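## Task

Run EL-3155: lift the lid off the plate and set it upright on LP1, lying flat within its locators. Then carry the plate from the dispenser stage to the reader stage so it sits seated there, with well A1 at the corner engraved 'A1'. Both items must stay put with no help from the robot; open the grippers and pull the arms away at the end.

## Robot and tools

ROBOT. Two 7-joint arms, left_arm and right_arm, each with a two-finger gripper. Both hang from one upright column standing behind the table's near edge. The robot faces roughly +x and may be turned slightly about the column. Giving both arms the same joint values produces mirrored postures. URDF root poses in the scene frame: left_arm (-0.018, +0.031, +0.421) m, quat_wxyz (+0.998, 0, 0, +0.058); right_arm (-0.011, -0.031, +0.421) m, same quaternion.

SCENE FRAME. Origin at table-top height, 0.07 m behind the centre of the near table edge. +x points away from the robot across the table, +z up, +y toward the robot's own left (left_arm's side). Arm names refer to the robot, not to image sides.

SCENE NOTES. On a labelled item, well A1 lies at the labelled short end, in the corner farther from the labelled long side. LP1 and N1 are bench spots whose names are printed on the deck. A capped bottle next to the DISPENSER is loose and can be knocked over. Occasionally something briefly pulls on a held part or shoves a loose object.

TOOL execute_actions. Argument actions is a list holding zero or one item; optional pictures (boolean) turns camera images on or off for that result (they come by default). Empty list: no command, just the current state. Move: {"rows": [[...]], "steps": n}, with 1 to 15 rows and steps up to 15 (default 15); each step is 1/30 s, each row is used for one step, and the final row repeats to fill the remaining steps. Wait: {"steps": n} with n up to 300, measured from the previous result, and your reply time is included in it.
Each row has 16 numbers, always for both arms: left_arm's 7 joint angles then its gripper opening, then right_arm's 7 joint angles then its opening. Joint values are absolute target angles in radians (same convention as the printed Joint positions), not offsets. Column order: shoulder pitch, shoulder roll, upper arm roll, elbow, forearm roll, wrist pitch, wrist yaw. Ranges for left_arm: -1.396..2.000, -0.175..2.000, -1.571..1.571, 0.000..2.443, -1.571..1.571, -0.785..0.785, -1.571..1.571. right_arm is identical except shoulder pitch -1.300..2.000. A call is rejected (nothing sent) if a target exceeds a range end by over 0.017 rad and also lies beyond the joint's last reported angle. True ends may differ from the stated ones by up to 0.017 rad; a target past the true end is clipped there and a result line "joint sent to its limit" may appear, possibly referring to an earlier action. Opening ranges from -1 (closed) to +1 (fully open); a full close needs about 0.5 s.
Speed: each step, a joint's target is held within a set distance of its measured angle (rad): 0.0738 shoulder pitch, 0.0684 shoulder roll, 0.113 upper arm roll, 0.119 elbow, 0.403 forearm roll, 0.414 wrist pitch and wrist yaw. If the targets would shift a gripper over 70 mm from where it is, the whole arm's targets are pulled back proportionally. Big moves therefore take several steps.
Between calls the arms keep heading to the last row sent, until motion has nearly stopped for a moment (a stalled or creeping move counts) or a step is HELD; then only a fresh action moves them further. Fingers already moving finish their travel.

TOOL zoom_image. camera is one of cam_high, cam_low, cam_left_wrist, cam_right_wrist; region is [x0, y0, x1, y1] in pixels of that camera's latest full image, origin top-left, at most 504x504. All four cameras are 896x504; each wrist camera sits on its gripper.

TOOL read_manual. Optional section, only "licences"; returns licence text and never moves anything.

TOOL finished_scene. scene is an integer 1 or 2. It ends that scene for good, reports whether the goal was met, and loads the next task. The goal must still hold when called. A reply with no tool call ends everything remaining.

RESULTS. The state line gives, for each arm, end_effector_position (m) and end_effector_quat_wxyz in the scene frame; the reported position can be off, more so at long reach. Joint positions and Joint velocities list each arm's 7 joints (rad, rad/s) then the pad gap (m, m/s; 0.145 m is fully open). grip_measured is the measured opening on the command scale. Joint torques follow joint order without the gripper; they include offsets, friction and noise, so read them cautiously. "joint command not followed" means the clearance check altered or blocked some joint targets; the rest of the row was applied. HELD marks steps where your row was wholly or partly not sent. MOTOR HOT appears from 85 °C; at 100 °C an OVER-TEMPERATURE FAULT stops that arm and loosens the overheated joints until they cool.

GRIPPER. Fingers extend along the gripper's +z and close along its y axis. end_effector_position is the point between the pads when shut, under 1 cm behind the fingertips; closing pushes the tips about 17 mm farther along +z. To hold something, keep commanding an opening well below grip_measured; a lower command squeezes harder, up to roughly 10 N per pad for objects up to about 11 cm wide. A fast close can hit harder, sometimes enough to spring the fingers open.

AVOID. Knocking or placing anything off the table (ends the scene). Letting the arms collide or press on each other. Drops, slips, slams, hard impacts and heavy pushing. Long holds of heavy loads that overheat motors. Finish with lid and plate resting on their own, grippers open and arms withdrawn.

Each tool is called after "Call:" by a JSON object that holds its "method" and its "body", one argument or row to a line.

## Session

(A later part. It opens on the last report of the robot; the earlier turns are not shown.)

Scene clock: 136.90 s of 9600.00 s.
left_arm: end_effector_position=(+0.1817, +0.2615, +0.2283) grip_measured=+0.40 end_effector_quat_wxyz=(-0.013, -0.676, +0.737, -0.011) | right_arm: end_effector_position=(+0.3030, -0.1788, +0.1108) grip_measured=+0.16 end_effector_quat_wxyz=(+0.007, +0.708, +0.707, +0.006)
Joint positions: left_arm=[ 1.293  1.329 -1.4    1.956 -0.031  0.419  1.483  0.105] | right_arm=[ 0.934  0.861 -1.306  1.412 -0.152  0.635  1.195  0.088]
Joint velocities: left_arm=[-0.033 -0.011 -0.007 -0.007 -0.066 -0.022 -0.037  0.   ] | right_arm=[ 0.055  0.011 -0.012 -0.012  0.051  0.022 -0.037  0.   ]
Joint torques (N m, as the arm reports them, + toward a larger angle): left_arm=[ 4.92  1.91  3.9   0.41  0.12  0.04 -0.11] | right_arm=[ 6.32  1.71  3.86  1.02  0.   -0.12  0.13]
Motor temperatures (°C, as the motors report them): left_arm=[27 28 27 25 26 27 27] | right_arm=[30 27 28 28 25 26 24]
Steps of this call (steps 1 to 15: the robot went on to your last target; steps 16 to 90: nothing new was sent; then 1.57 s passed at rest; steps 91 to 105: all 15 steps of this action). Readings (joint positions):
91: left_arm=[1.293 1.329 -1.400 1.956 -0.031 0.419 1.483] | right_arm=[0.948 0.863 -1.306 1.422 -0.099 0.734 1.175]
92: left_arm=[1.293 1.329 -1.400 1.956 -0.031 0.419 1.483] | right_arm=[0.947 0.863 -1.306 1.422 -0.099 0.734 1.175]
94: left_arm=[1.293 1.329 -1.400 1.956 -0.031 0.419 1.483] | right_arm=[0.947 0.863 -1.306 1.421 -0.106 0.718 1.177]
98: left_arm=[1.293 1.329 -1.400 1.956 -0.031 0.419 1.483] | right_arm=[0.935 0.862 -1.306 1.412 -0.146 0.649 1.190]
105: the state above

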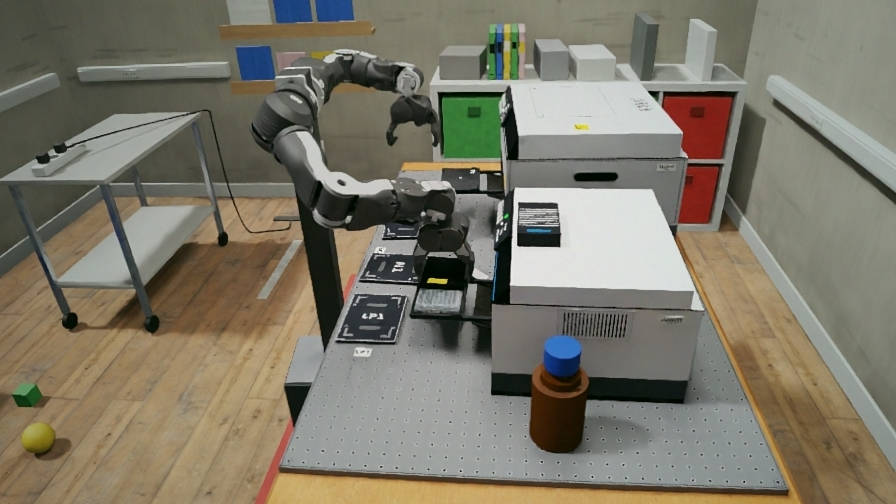

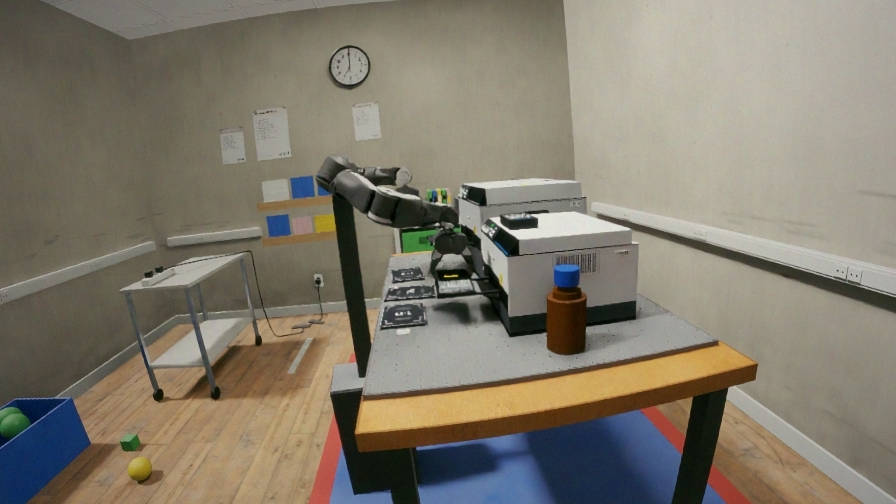

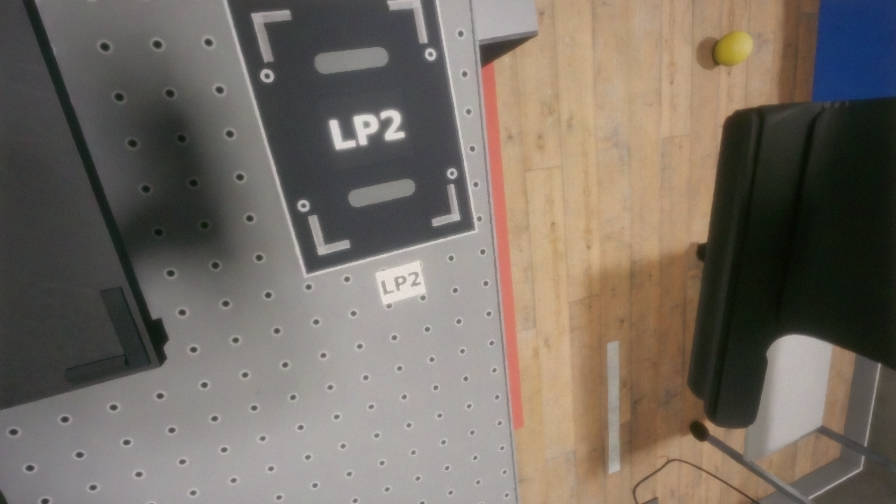

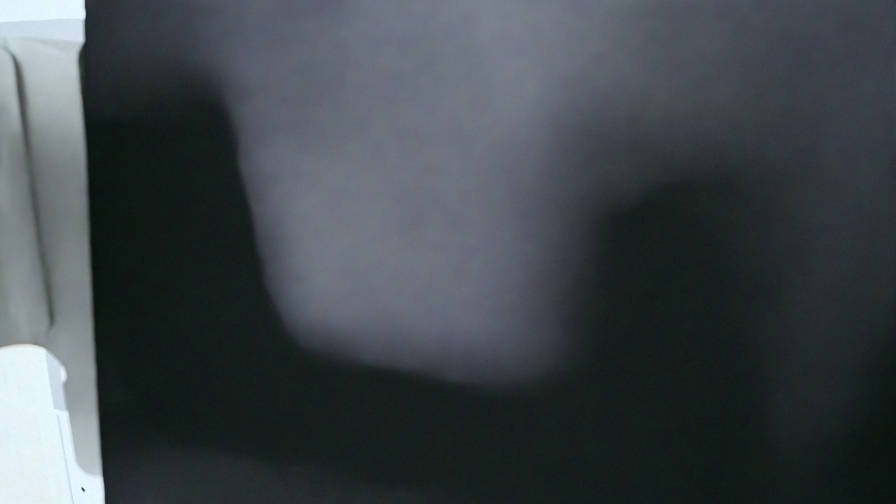

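Call:
{"method": "execute_actions", "body": {
  "actions": [
    {"rows":[[1.29,1.33,-1.405,1.955,-0.03,0.42,1.48,0.4,0.937,0.865,-1.305,1.411,-0.15,0.625,1.194,0.05],[1.29,1.33,-1.405,1.955,-0.03,0.42,1.48,0.4,0.938,0.873,-1.307,1.41,-0.146,0.614,1.191,0.05],[1.29,1.33,-1.405,1.955,-0.03,0.42,1.48,0.4,0.939,0.883,-1.309,1.407,-0.141,0.601,1.188,0.05],[1.29,1.33,-1.405,1.955,-0.03,0.42,1.48,0.4,0.939,0.894,-1.311,1.405,-0.136,0.588,1.185,0.05],[1.29,1.33,-1.405,1.955,-0.03,0.42,1.48,0.4,0.94,0.905,-1.313,1.402,-0.131,0.575,1.182,0.05],[1.29,1.33,-1.405,1.955,-0.03,0.42,1.48,0.4,0.941,0.915,-1.315,1.399,-0.127,0.562,1.179,0.05],[1.29,1.33,-1.405,1.955,-0.03,0.42,1.48,0.4,0.942,0.926,-1.317,1.395,-0.122,0.549,1.176,0.05],[1.29,1.33,-1.405,1.955,-0.03,0.42,1.48,0.4,0.942,0.936,-1.319,1.391,-0.117,0.536,1.173,0.05],[1.29,1.33,-1.405,1.955,-0.03,0.42,1.48,0.4,0.943,0.946,-1.321,1.387,-0.112,0.523,1.171,0.05],[1.29,1.33,-1.405,1.955,-0.03,0.42,1.48,0.4,0.944,0.956,-1.323,1.383,-0.107,0.51,1.168,0.05],[1.29,1.33,-1.405,1.955,-0.03,0.42,1.48,0.4,0.944,0.966,-1.325,1.378,-0.103,0.497,1.165,0.05],[1.29,1.33,-1.405,1.955,-0.03,0.42,1.48,0.4,0.945,0.976,-1.328,1.373,-0.098,0.484,1.162,0.05],[1.29,1.33,-1.405,1.955,-0.03,0.42,1.48,0.4,0.946,0.984,-1.33,1.368,-0.094,0.474,1.16,0.05],[1.29,1.33,-1.405,1.955,-0.03,0.42,1.48,0.4,0.946,0.991,-1.332,1.364,-0.091,0.465,1.158,0.05],[1.29,1.33,-1.405,1.955,-0.03,0.42,1.48,0.4,0.946,0.996,-1.333,1.361,-0.088,0.458,1.156,0.05]]}
  ],
  "pictures": false
}}

Call:
{"method": "execute_actions", "body": {
  "actions": [
    {"steps":6}
  ]
}}

Call:
{"method": "zoom_image", "body": {
  "camera": "cam_high",
  "region": [390, 240, 500, 330]
}}

Scene clock: 144.10 s of 9600.00 s.
left_arm: end_effector_position=(+0.1817, +0.2615, +0.2283) grip_measured=+0.40 end_effector_quat_wxyz=(-0.013, -0.676, +0.737, -0.011) | right_arm: end_effector_position=(+0.3024, -0.2306, +0.1129) grip_measured=+0.16 end_effector_quat_wxyz=(+0.005, +0.711, +0.703, +0.005)
Joint positions: left_arm=[ 1.293  1.329 -1.4    1.956 -0.031  0.419  1.483  0.105] | right_arm=[ 0.943  0.995 -1.327  1.363 -0.088  0.467  1.162  0.088]
Joint velocities: left_arm=[-0.011  0.011 -0.012 -0.007 -0.066  0.037 -0.066  0.   ] | right_arm=[-0.055  0.077 -0.022 -0.095  0.007 -0.168 -0.037 -0.   ]
Joint torques (N m, as the arm reports them, + toward a larger angle): left_arm=[ 4.93  1.91  3.91  0.42  0.1   0.04 -0.11] | right_arm=[ 6.25  2.64  2.21  0.33  0.06 -0.09 -0.12]
Motor temperatures (°C, as the motors report them): left_arm=[27 28 27 25 26 27 27] | right_arm=[30 27 28 28 25 26 24]
Steps of this call (steps 1 to 15: the robot went on to your last target; steps 16 to 90: nothing new was sent; then 3.70 s passed at rest; steps 91 to 105: all 15 steps of this action). Readings (joint positions):
91: left_arm=[1.293 1.329 -1.400 1.956 -0.031 0.419 1.483] | right_arm=[0.934 0.862 -1.306 1.412 -0.152 0.632 1.195]
92: left_arm=[1.293 1.329 -1.400 1.956 -0.031 0.419 1.483] | right_arm=[0.934 0.865 -1.306 1.412 -0.149 0.625 1.194]
94: left_arm=[1.293 1.329 -1.400 1.956 -0.031 0.419 1.483] | right_arm=[0.934 0.886 -1.307 1.409 -0.140 0.603 1.192]
98: left_arm=[1.293 1.329 -1.400 1.956 -0.031 0.419 1.483] | right_arm=[0.939 0.933 -1.313 1.394 -0.120 0.551 1.182]
105: the state above

Scene clock: 144.30 s of 9600.00 s.
left_arm: end_effector_position=(+0.1817, +0.2615, +0.2283) grip_measured=+0.40 end_effector_quat_wxyz=(-0.013, -0.676, +0.737, -0.011) | right_arm: end_effector_position=(+0.3025, -0.2313, +0.1128) grip_measured=+0.16 end_effector_quat_wxyz=(+0.005, +0.710, +0.704, +0.006)
Joint positions: left_arm=[ 1.293  1.329 -1.4    1.956 -0.031  0.419  1.483  0.105] | right_arm=[ 0.943  0.997 -1.328  1.361 -0.087  0.461  1.16   0.088]
Joint velocities: left_arm=[-0.033  0.011 -0.002 -0.012 -0.007  0.037  0.007 -0.   ] | right_arm=[-0.033 -0.033  0.002 -0.002 -0.022  0.007 -0.022  0.   ]
Joint torques (N m, as the arm reports them, + toward a larger angle): left_arm=[ 4.86  1.9   3.89  0.4   0.1   0.05 -0.1 ] | right_arm=[ 6.29  2.61  2.4   0.71 -0.01 -0.18 -0.16]
Motor temperatures (°C, as the motors report them): left_arm=[27 28 27 25 26 27 27] | right_arm=[30 27 28 28 25 26 24]
Steps of this call (steps 1 to 6: the robot went on to your last target). Readings (joint positions):
1: left_arm=[1.293 1.329 -1.400 1.956 -0.031 0.419 1.483] | right_arm=[0.943 0.997 -1.328 1.361 -0.087 0.462 1.161]
2: left_arm=[1.293 1.329 -1.400 1.956 -0.031 0.419 1.483] | right_arm=[0.943 0.997 -1.328 1.361 -0.087 0.461 1.161]
4: left_arm=[1.293 1.329 -1.400 1.956 -0.031 0.419 1.483] | right_arm=[0.943 0.997 -1.328 1.361 -0.087 0.461 1.160]
6: the state above

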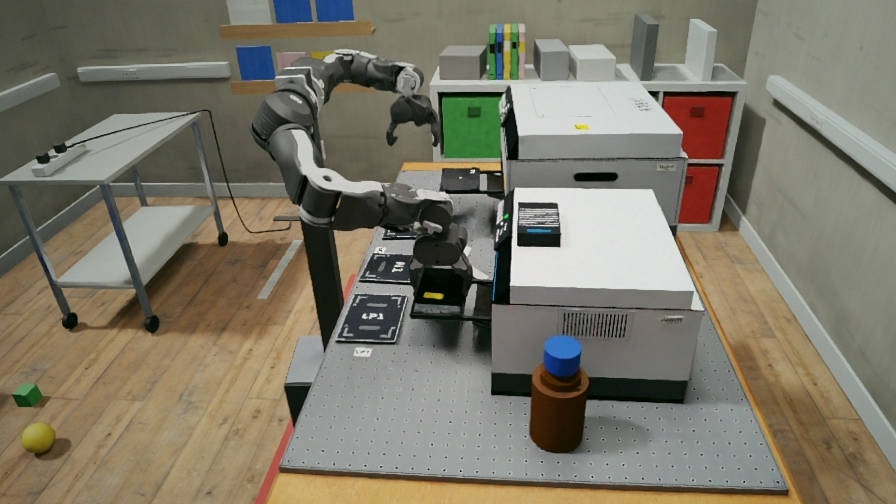

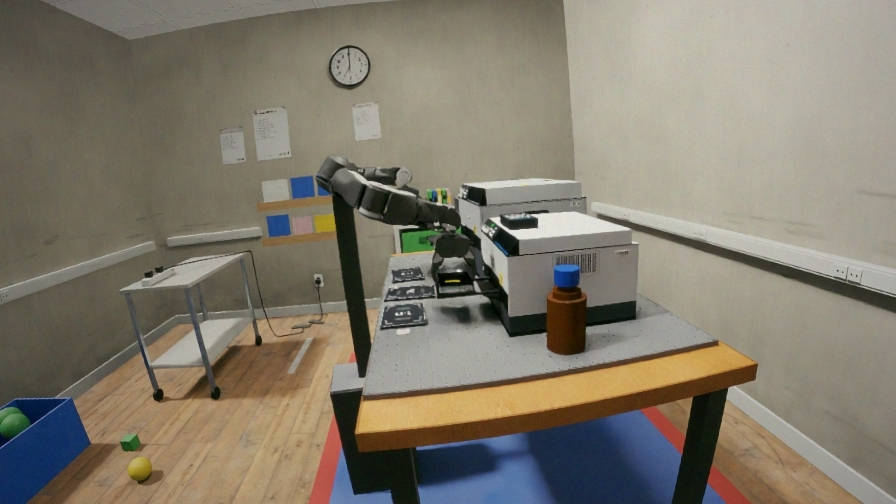

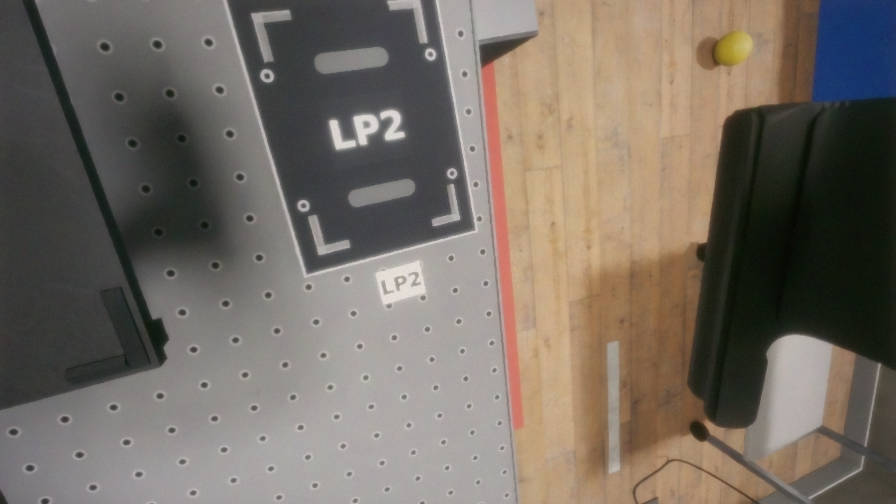

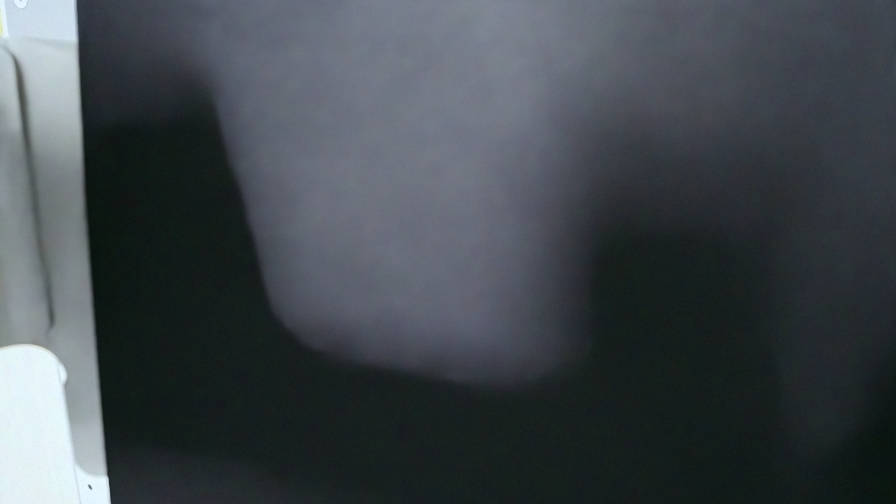

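Region (390, 240, 500, 330) of cam_high's 896x504 image, scaled by 4.582, with more detail than that image has; it fills the top 412 rows of this view, and the rest is white.

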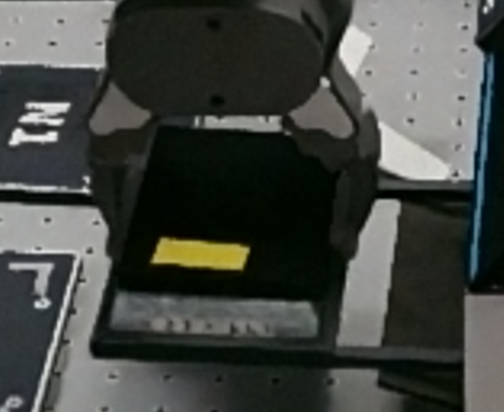

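Call:
{"method": "execute_actions", "body": {
  "actions": [
    {"rows":[[1.29,1.33,-1.405,1.955,-0.03,0.42,1.48,0.4,0.945,1.0,-1.335,1.358,-0.088,0.454,1.156,0.05],[1.29,1.33,-1.405,1.955,-0.03,0.42,1.48,0.4,0.945,1.003,-1.336,1.356,-0.087,0.45,1.156,0.05],[1.29,1.33,-1.405,1.955,-0.03,0.42,1.48,0.4,0.945,1.006,-1.338,1.354,-0.086,0.445,1.155,0.05],[1.29,1.33,-1.405,1.955,-0.03,0.42,1.48,0.4,0.945,1.006,-1.338,1.354,-0.086,0.445,1.155,0.05],[1.29,1.33,-1.405,1.955,-0.03,0.42,1.48,0.4,0.945,1.006,-1.338,1.354,-0.086,0.445,1.155,0.05],[1.29,1.33,-1.405,1.955,-0.03,0.42,1.48,0.4,0.945,1.006,-1.338,1.354,-0.086,0.445,1.155,0.1],[1.29,1.33,-1.405,1.955,-0.03,0.42,1.48,0.4,0.945,1.006,-1.338,1.354,-0.086,0.445,1.155,0.15],[1.29,1.33,-1.405,1.955,-0.03,0.42,1.48,0.4,0.945,1.006,-1.338,1.354,-0.086,0.445,1.155,0.19],[1.29,1.33,-1.405,1.955,-0.03,0.42,1.48,0.4,0.945,1.006,-1.338,1.354,-0.086,0.445,1.155,0.26]]}
  ]
}}

Call:
{"method": "zoom_image", "body": {
  "camera": "cam_high",
  "region": [390, 240, 500, 330]
}}

Scene clock: 147.30 s of 9600.00 s.
left_arm: end_effector_position=(+0.1817, +0.2615, +0.2283) grip_measured=+0.40 end_effector_quat_wxyz=(-0.013, -0.676, +0.737, -0.011) | right_arm: end_effector_position=(+0.3016, -0.2349, +0.1117) grip_measured=+0.26 end_effector_quat_wxyz=(+0.004, +0.708, +0.706, +0.004)
Joint positions: left_arm=[ 1.293  1.329 -1.4    1.956 -0.031  0.419  1.483  0.105] | right_arm=[ 0.944  1.004 -1.335  1.355 -0.084  0.445  1.157  0.095]
Joint velocities: left_arm=[ 0.077 -0.033 -0.007  0.007  0.022 -0.051  0.007  0.   ] | right_arm=[-0.033  0.011 -0.007 -0.002 -0.007  0.022 -0.007 -0.   ]
Joint torques (N m, as the arm reports them, + toward a larger angle): left_arm=[ 4.95  1.88  3.88  0.4   0.1   0.05 -0.11] | right_arm=[ 5.64  3.46  2.86  0.52 -0.03 -0.06 -0.03]
Motor temperatures (°C, as the motors report them): left_arm=[27 28 27 25 26 27 27] | right_arm=[30 27 28 28 25 26 24]
Steps of this call (steps 1 to 15: the robot went on to your last target; steps 16 to 75: nothing new was sent; steps 76 to 90: all 15 steps of this action). Readings (joint positions):
76: left_arm=[1.293 1.329 -1.400 1.956 -0.031 0.419 1.483] | right_arm=[0.944 0.997 -1.329 1.360 -0.087 0.459 1.160]
77: left_arm=[1.293 1.329 -1.400 1.956 -0.031 0.419 1.483] | right_arm=[0.944 0.998 -1.330 1.359 -0.086 0.456 1.159]
79: left_arm=[1.293 1.329 -1.400 1.956 -0.031 0.419 1.483] | right_arm=[0.944 1.001 -1.332 1.357 -0.083 0.447 1.157]
83: left_arm=[1.293 1.329 -1.400 1.956 -0.031 0.419 1.483] | right_arm=[0.944 1.002 -1.334 1.356 -0.083 0.445 1.157]
90: the state above

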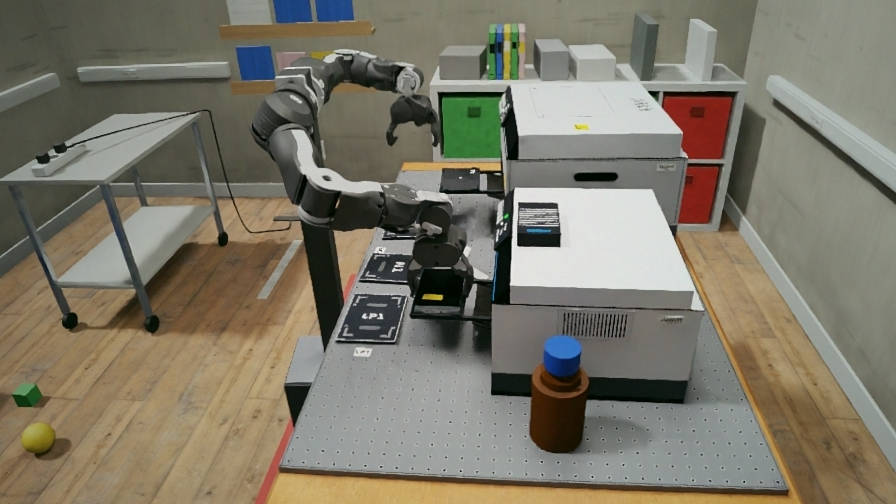

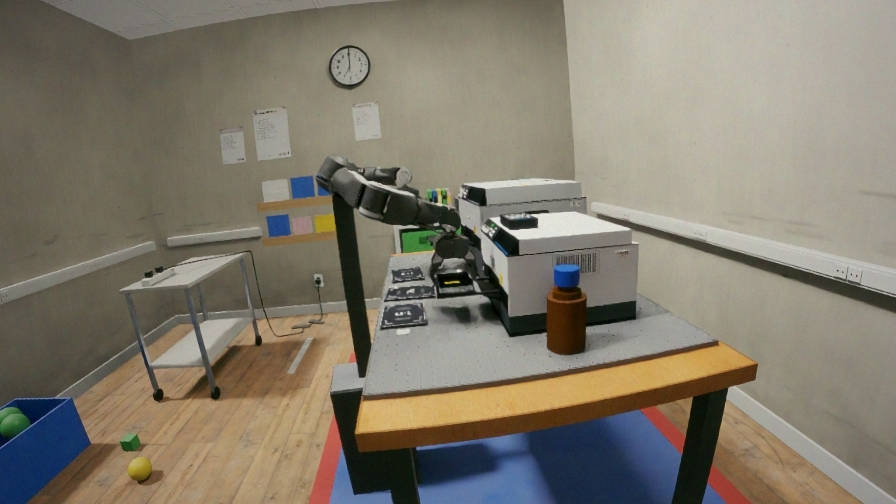

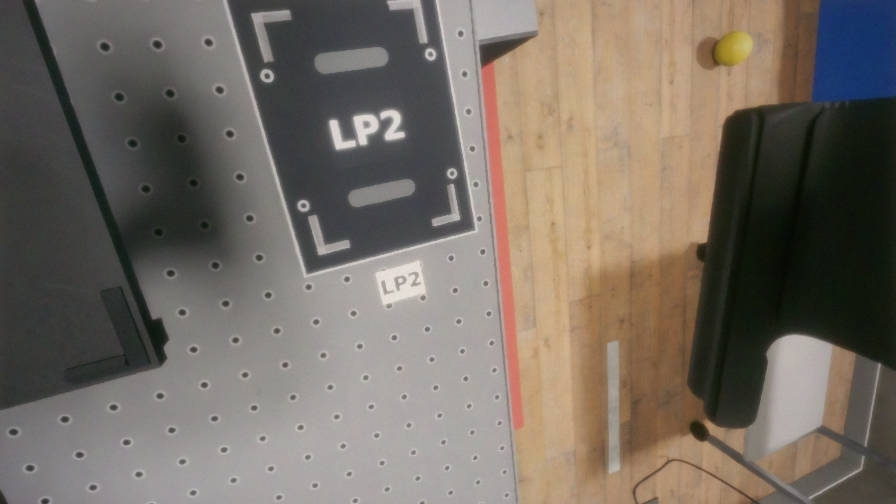

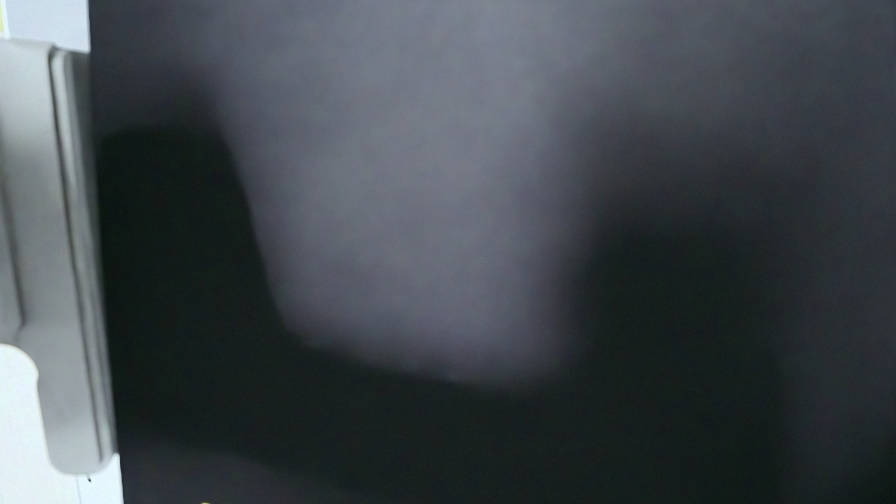

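Region (390, 240, 500, 330) of cam_high's 896x504 image, scaled by 4.582, with more detail than that image has; it fills the top 412 rows of this view, and the rest is white.

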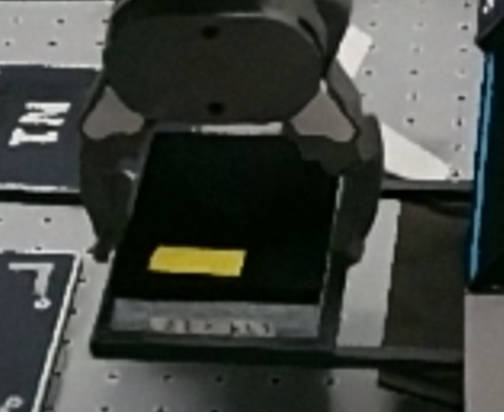

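Call:
{"method": "execute_actions", "body": {
  "actions": [
    {"rows":[[1.29,1.33,-1.405,1.955,-0.03,0.42,1.48,0.4,0.943,0.997,-1.333,1.357,-0.098,0.457,1.163,0.28],[1.29,1.33,-1.405,1.955,-0.03,0.42,1.48,0.4,0.942,0.99,-1.331,1.36,-0.11,0.469,1.169,0.28],[1.29,1.33,-1.405,1.955,-0.03,0.42,1.48,0.4,0.94,0.983,-1.329,1.363,-0.122,0.481,1.175,0.28],[1.29,1.33,-1.405,1.955,-0.03,0.42,1.48,0.4,0.938,0.976,-1.327,1.365,-0.134,0.493,1.181,0.28],[1.29,1.33,-1.405,1.955,-0.03,0.42,1.48,0.4,0.937,0.97,-1.325,1.368,-0.146,0.506,1.188,0.28],[1.29,1.33,-1.405,1.955,-0.03,0.42,1.48,0.4,0.937,0.97,-1.325,1.368,-0.146,0.506,1.188,0.27],[1.29,1.33,-1.405,1.955,-0.03,0.42,1.48,0.4,0.937,0.97,-1.325,1.368,-0.146,0.506,1.188,0.25],[1.29,1.33,-1.405,1.955,-0.03,0.42,1.48,0.4,0.937,0.97,-1.325,1.368,-0.146,0.506,1.188,0.23],[1.29,1.33,-1.405,1.955,-0.03,0.42,1.48,0.4,0.937,0.97,-1.325,1.368,-0.146,0.506,1.188,0.21],[1.29,1.33,-1.405,1.955,-0.03,0.42,1.48,0.4,0.937,0.97,-1.325,1.368,-0.146,0.506,1.188,0.19],[1.29,1.33,-1.405,1.955,-0.03,0.42,1.48,0.4,0.937,0.97,-1.325,1.368,-0.146,0.506,1.188,0.17],[1.29,1.33,-1.405,1.955,-0.03,0.42,1.48,0.4,0.937,0.97,-1.325,1.368,-0.146,0.506,1.188,0.14],[1.29,1.33,-1.405,1.955,-0.03,0.42,1.48,0.4,0.937,0.97,-1.325,1.368,-0.146,0.506,1.188,0.08],[1.29,1.33,-1.405,1.955,-0.03,0.42,1.48,0.4,0.937,0.97,-1.325,1.368,-0.146,0.506,1.188,0],[1.29,1.33,-1.405,1.955,-0.03,0.42,1.48,0.4,0.937,0.97,-1.325,1.368,-0.146,0.506,1.188,-0.1]]}
  ]
}}

Call:
{"method": "zoom_image", "body": {
  "camera": "cam_high",
  "region": [390, 240, 500, 330]
}}

Scene clock: 154.00 s of 9600.00 s.
left_arm: end_effector_position=(+0.1817, +0.2615, +0.2283) grip_measured=+0.40 end_effector_quat_wxyz=(-0.013, -0.676, +0.737, -0.011) | right_arm: end_effector_position=(+0.3014, -0.2284, +0.1096) grip_measured=+0.16 end_effector_quat_wxyz=(+0.019, +0.706, +0.708, -0.012)
Joint positions: left_arm=[ 1.293  1.329 -1.4    1.956 -0.031  0.419  1.483  0.105] | right_arm=[ 0.937  0.969 -1.33   1.368 -0.144  0.503  1.183  0.088]
Joint velocities: left_arm=[ 0.077 -0.033 -0.002  0.002  0.022 -0.051 -0.007  0.   ] | right_arm=[ 0.033  0.033 -0.012  0.002 -0.037  0.022 -0.022 -0.   ]
Joint torques (N m, as the arm reports them, + toward a larger angle): left_arm=[ 4.96  1.9   3.89  0.41  0.1   0.04 -0.1 ] | right_arm=[ 5.57  3.01  4.56  0.66 -0.02  0.    0.14]
Motor temperatures (°C, as the motors report them): left_arm=[27 28 27 25 26 27 27] | right_arm=[30 27 28 27 25 26 24]
Steps of this call (steps 1 to 15: the robot went on to your last target; steps 16 to 90: nothing new was sent; then 3.20 s passed at rest; steps 91 to 105: all 15 steps of this action). Readings (joint positions):
91: left_arm=[1.293 1.329 -1.400 1.956 -0.031 0.419 1.483] | right_arm=[0.944 1.002 -1.335 1.355 -0.090 0.449 1.158]
92: left_arm=[1.293 1.329 -1.400 1.956 -0.031 0.419 1.483] | right_arm=[0.944 0.996 -1.335 1.355 -0.100 0.457 1.160]
94: left_arm=[1.293 1.329 -1.400 1.956 -0.031 0.419 1.483] | right_arm=[0.940 0.977 -1.332 1.363 -0.121 0.477 1.169]
98: left_arm=[1.293 1.329 -1.400 1.956 -0.031 0.419 1.483] | right_arm=[0.937 0.967 -1.331 1.369 -0.142 0.501 1.181]
105: the state above

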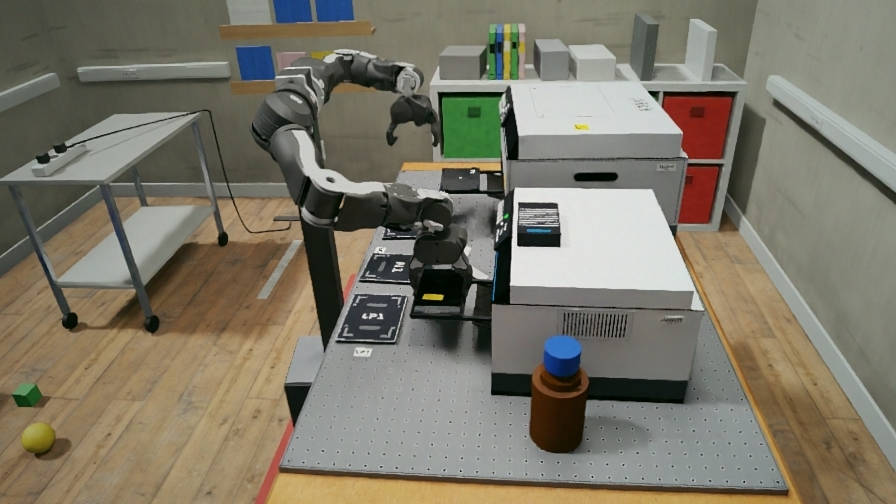

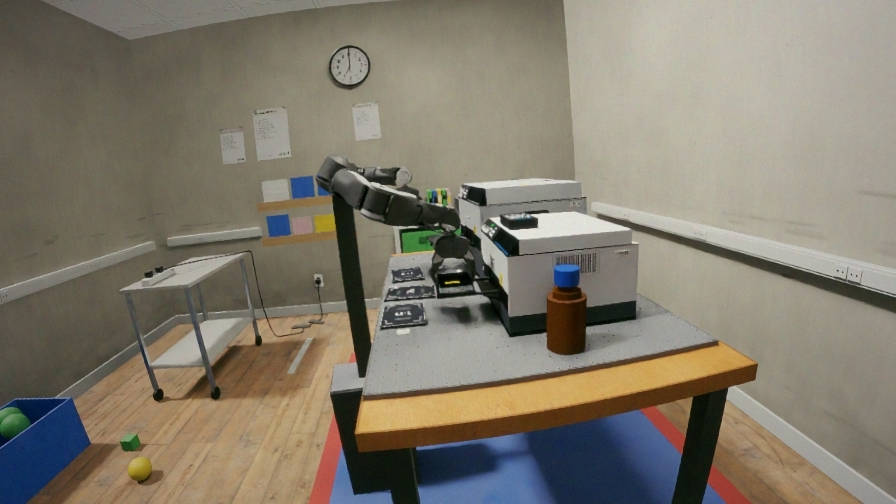

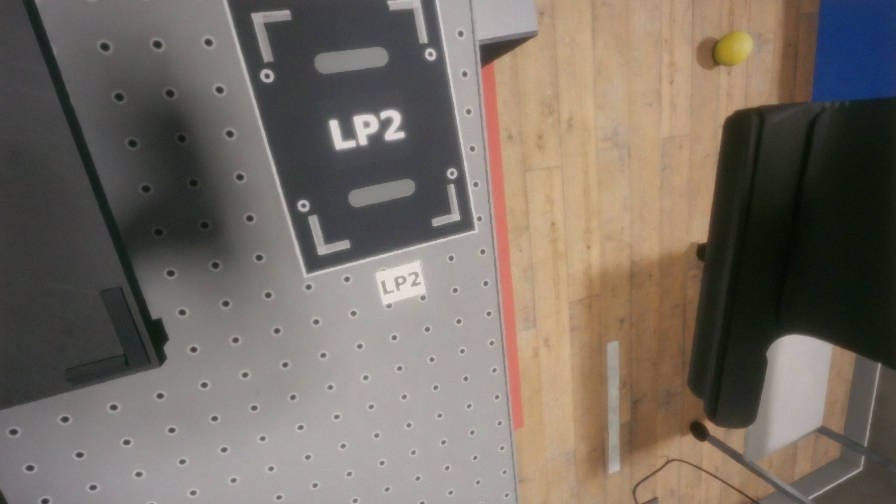

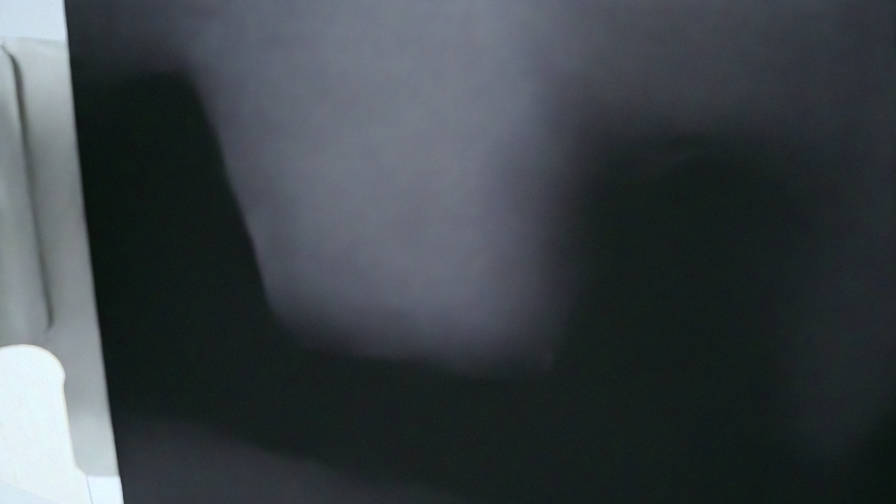

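Region (390, 240, 500, 330) of cam_high's 896x504 image, scaled by 4.582, with more detail than that image has; it fills the top 412 rows of this view, and the rest is white.

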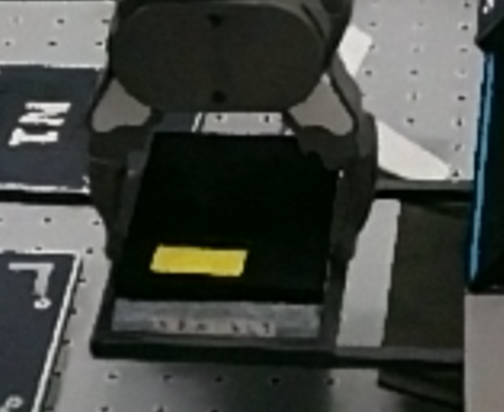

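Call:
{"method": "execute_actions", "body": {
  "actions": [
    {"rows":[[1.29,1.33,-1.405,1.955,-0.03,0.42,1.48,0.4,0.938,0.97,-1.328,1.368,-0.146,0.506,1.188,-0.25],[1.29,1.33,-1.405,1.955,-0.03,0.42,1.48,0.4,0.94,0.972,-1.329,1.371,-0.144,0.506,1.19,-0.4],[1.29,1.33,-1.405,1.955,-0.03,0.42,1.48,0.4,0.944,0.975,-1.33,1.374,-0.141,0.506,1.193,-0.6],[1.29,1.33,-1.405,1.955,-0.03,0.42,1.48,0.4,0.95,0.98,-1.33,1.38,-0.137,0.506,1.198,-0.6],[1.29,1.33,-1.405,1.955,-0.03,0.42,1.48,0.4,0.957,0.986,-1.331,1.386,-0.132,0.506,1.203,-0.6],[1.29,1.33,-1.405,1.955,-0.03,0.42,1.48,0.4,0.965,0.992,-1.332,1.393,-0.127,0.506,1.209,-0.6],[1.29,1.33,-1.405,1.955,-0.03,0.42,1.48,0.4,0.973,0.998,-1.333,1.4,-0.122,0.506,1.215,-0.6],[1.29,1.33,-1.405,1.955,-0.03,0.42,1.48,0.4,0.981,1.005,-1.334,1.407,-0.117,0.506,1.221,-0.6],[1.29,1.33,-1.405,1.955,-0.03,0.42,1.48,0.4,0.989,1.011,-1.335,1.414,-0.112,0.507,1.227,-0.6],[1.29,1.33,-1.405,1.955,-0.03,0.42,1.48,0.4,0.997,1.017,-1.336,1.421,-0.107,0.507,1.233,-0.6],[1.29,1.33,-1.405,1.955,-0.03,0.42,1.48,0.4,1.005,1.024,-1.336,1.429,-0.101,0.507,1.238,-0.6],[1.29,1.33,-1.405,1.955,-0.03,0.42,1.48,0.4,1.013,1.03,-1.336,1.436,-0.096,0.507,1.243,-0.6],[1.29,1.33,-1.405,1.955,-0.03,0.42,1.48,0.4,1.02,1.036,-1.336,1.442,-0.092,0.507,1.246,-0.6],[1.29,1.33,-1.405,1.955,-0.03,0.42,1.48,0.4,1.024,1.039,-1.336,1.446,-0.089,0.507,1.248,-0.6]]}
  ]
}}

Scene clock: 159.67 s of 9600.00 s.
left_arm: end_effector_position=(+0.1817, +0.2615, +0.2283) grip_measured=+0.40 end_effector_quat_wxyz=(-0.013, -0.676, +0.737, -0.011) | right_arm: end_effector_position=(+0.3043, -0.2281, +0.1418) grip_measured=+0.16 end_effector_quat_wxyz=(+0.009, +0.708, +0.706, +0.007)
Joint positions: left_arm=[ 1.293  1.329 -1.4    1.956 -0.031  0.419  1.483  0.105] | right_arm=[ 1.024  1.039 -1.334  1.445 -0.093  0.504  1.24   0.088]
Joint velocities: left_arm=[ 0.033  0.033 -0.002  0.002 -0.037 -0.051 -0.037  0.   ] | right_arm=[ 0.055  0.011 -0.002 -0.017 -0.022 -0.037  0.037  0.   ]
Joint torques (N m, as the arm reports them, + toward a larger angle): left_arm=[ 4.95  1.93  3.92  0.4   0.09  0.04 -0.11] | right_arm=[ 5.25  2.25  3.02  0.82  0.14 -0.03  0.24]
Motor temperatures (°C, as the motors report them): left_arm=[28 28 27 25 26 27 27] | right_arm=[30 27 28 27 25 26 24]
Steps of this call (steps 1 to 15: the robot went on to your last target; steps 16 to 90: nothing new was sent; then 2.17 s passed at rest; steps 91 to 105: all 15 steps of this action). Readings (joint positions):
91: left_arm=[1.293 1.329 -1.400 1.956 -0.031 0.419 1.483] | right_arm=[0.937 0.969 -1.330 1.368 -0.144 0.503 1.183]
92: left_arm=[1.293 1.329 -1.400 1.956 -0.031 0.419 1.483] | right_arm=[0.937 0.969 -1.330 1.369 -0.144 0.503 1.184]
94: left_arm=[1.293 1.329 -1.400 1.956 -0.031 0.419 1.483] | right_arm=[0.941 0.975 -1.330 1.377 -0.141 0.503 1.188]
98: left_arm=[1.293 1.329 -1.400 1.956 -0.031 0.419 1.483] | right_arm=[0.978 1.003 -1.331 1.404 -0.125 0.503 1.208]
105: the state above

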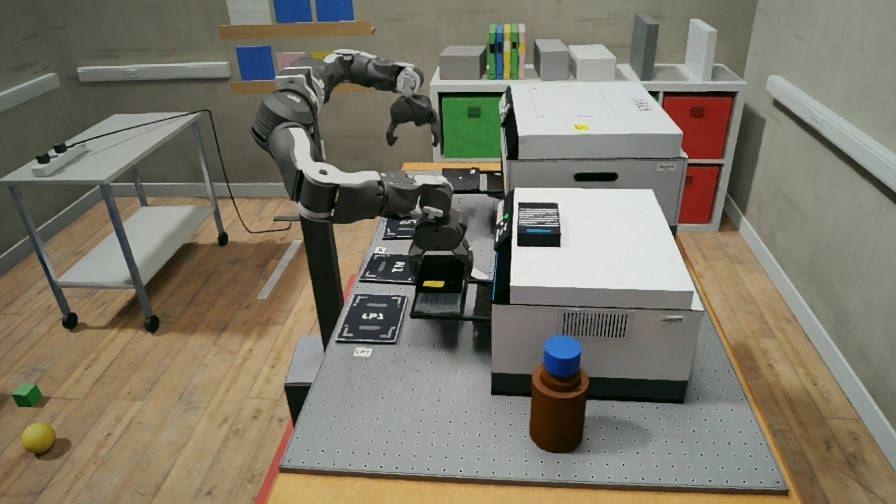

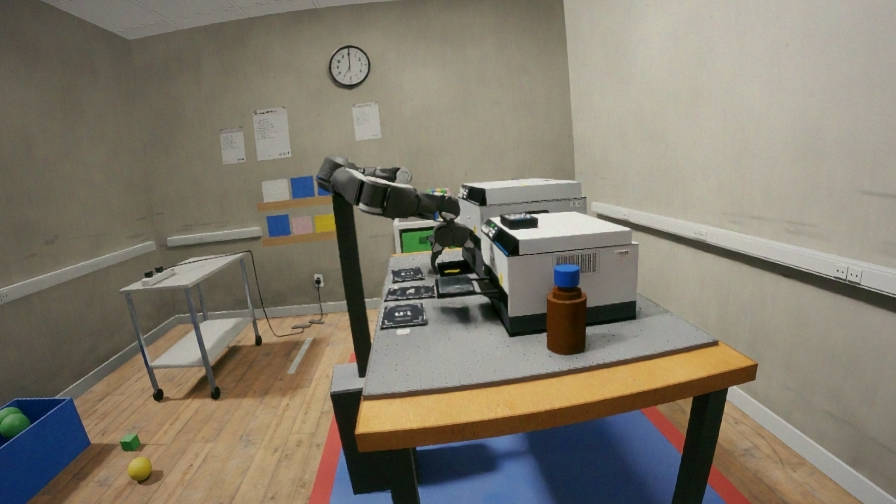

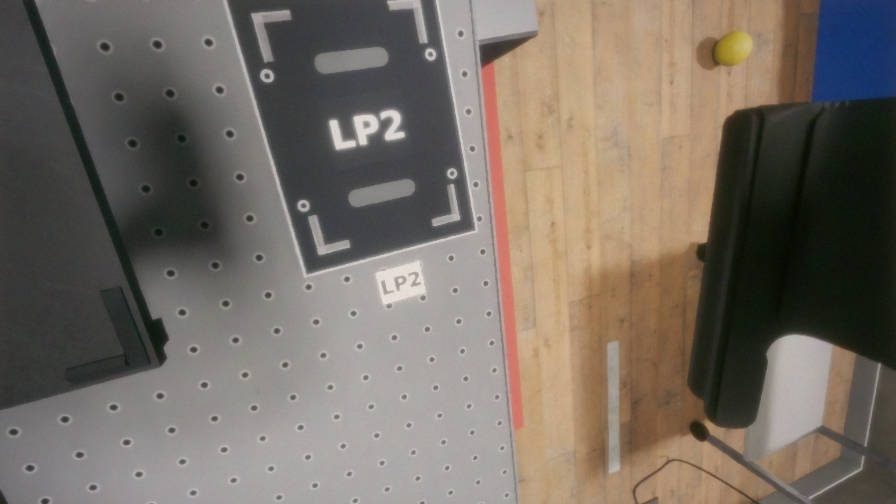

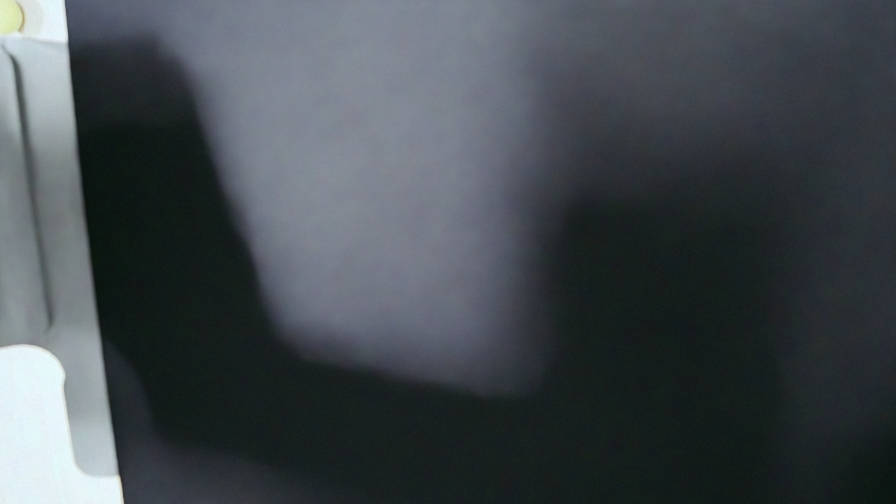

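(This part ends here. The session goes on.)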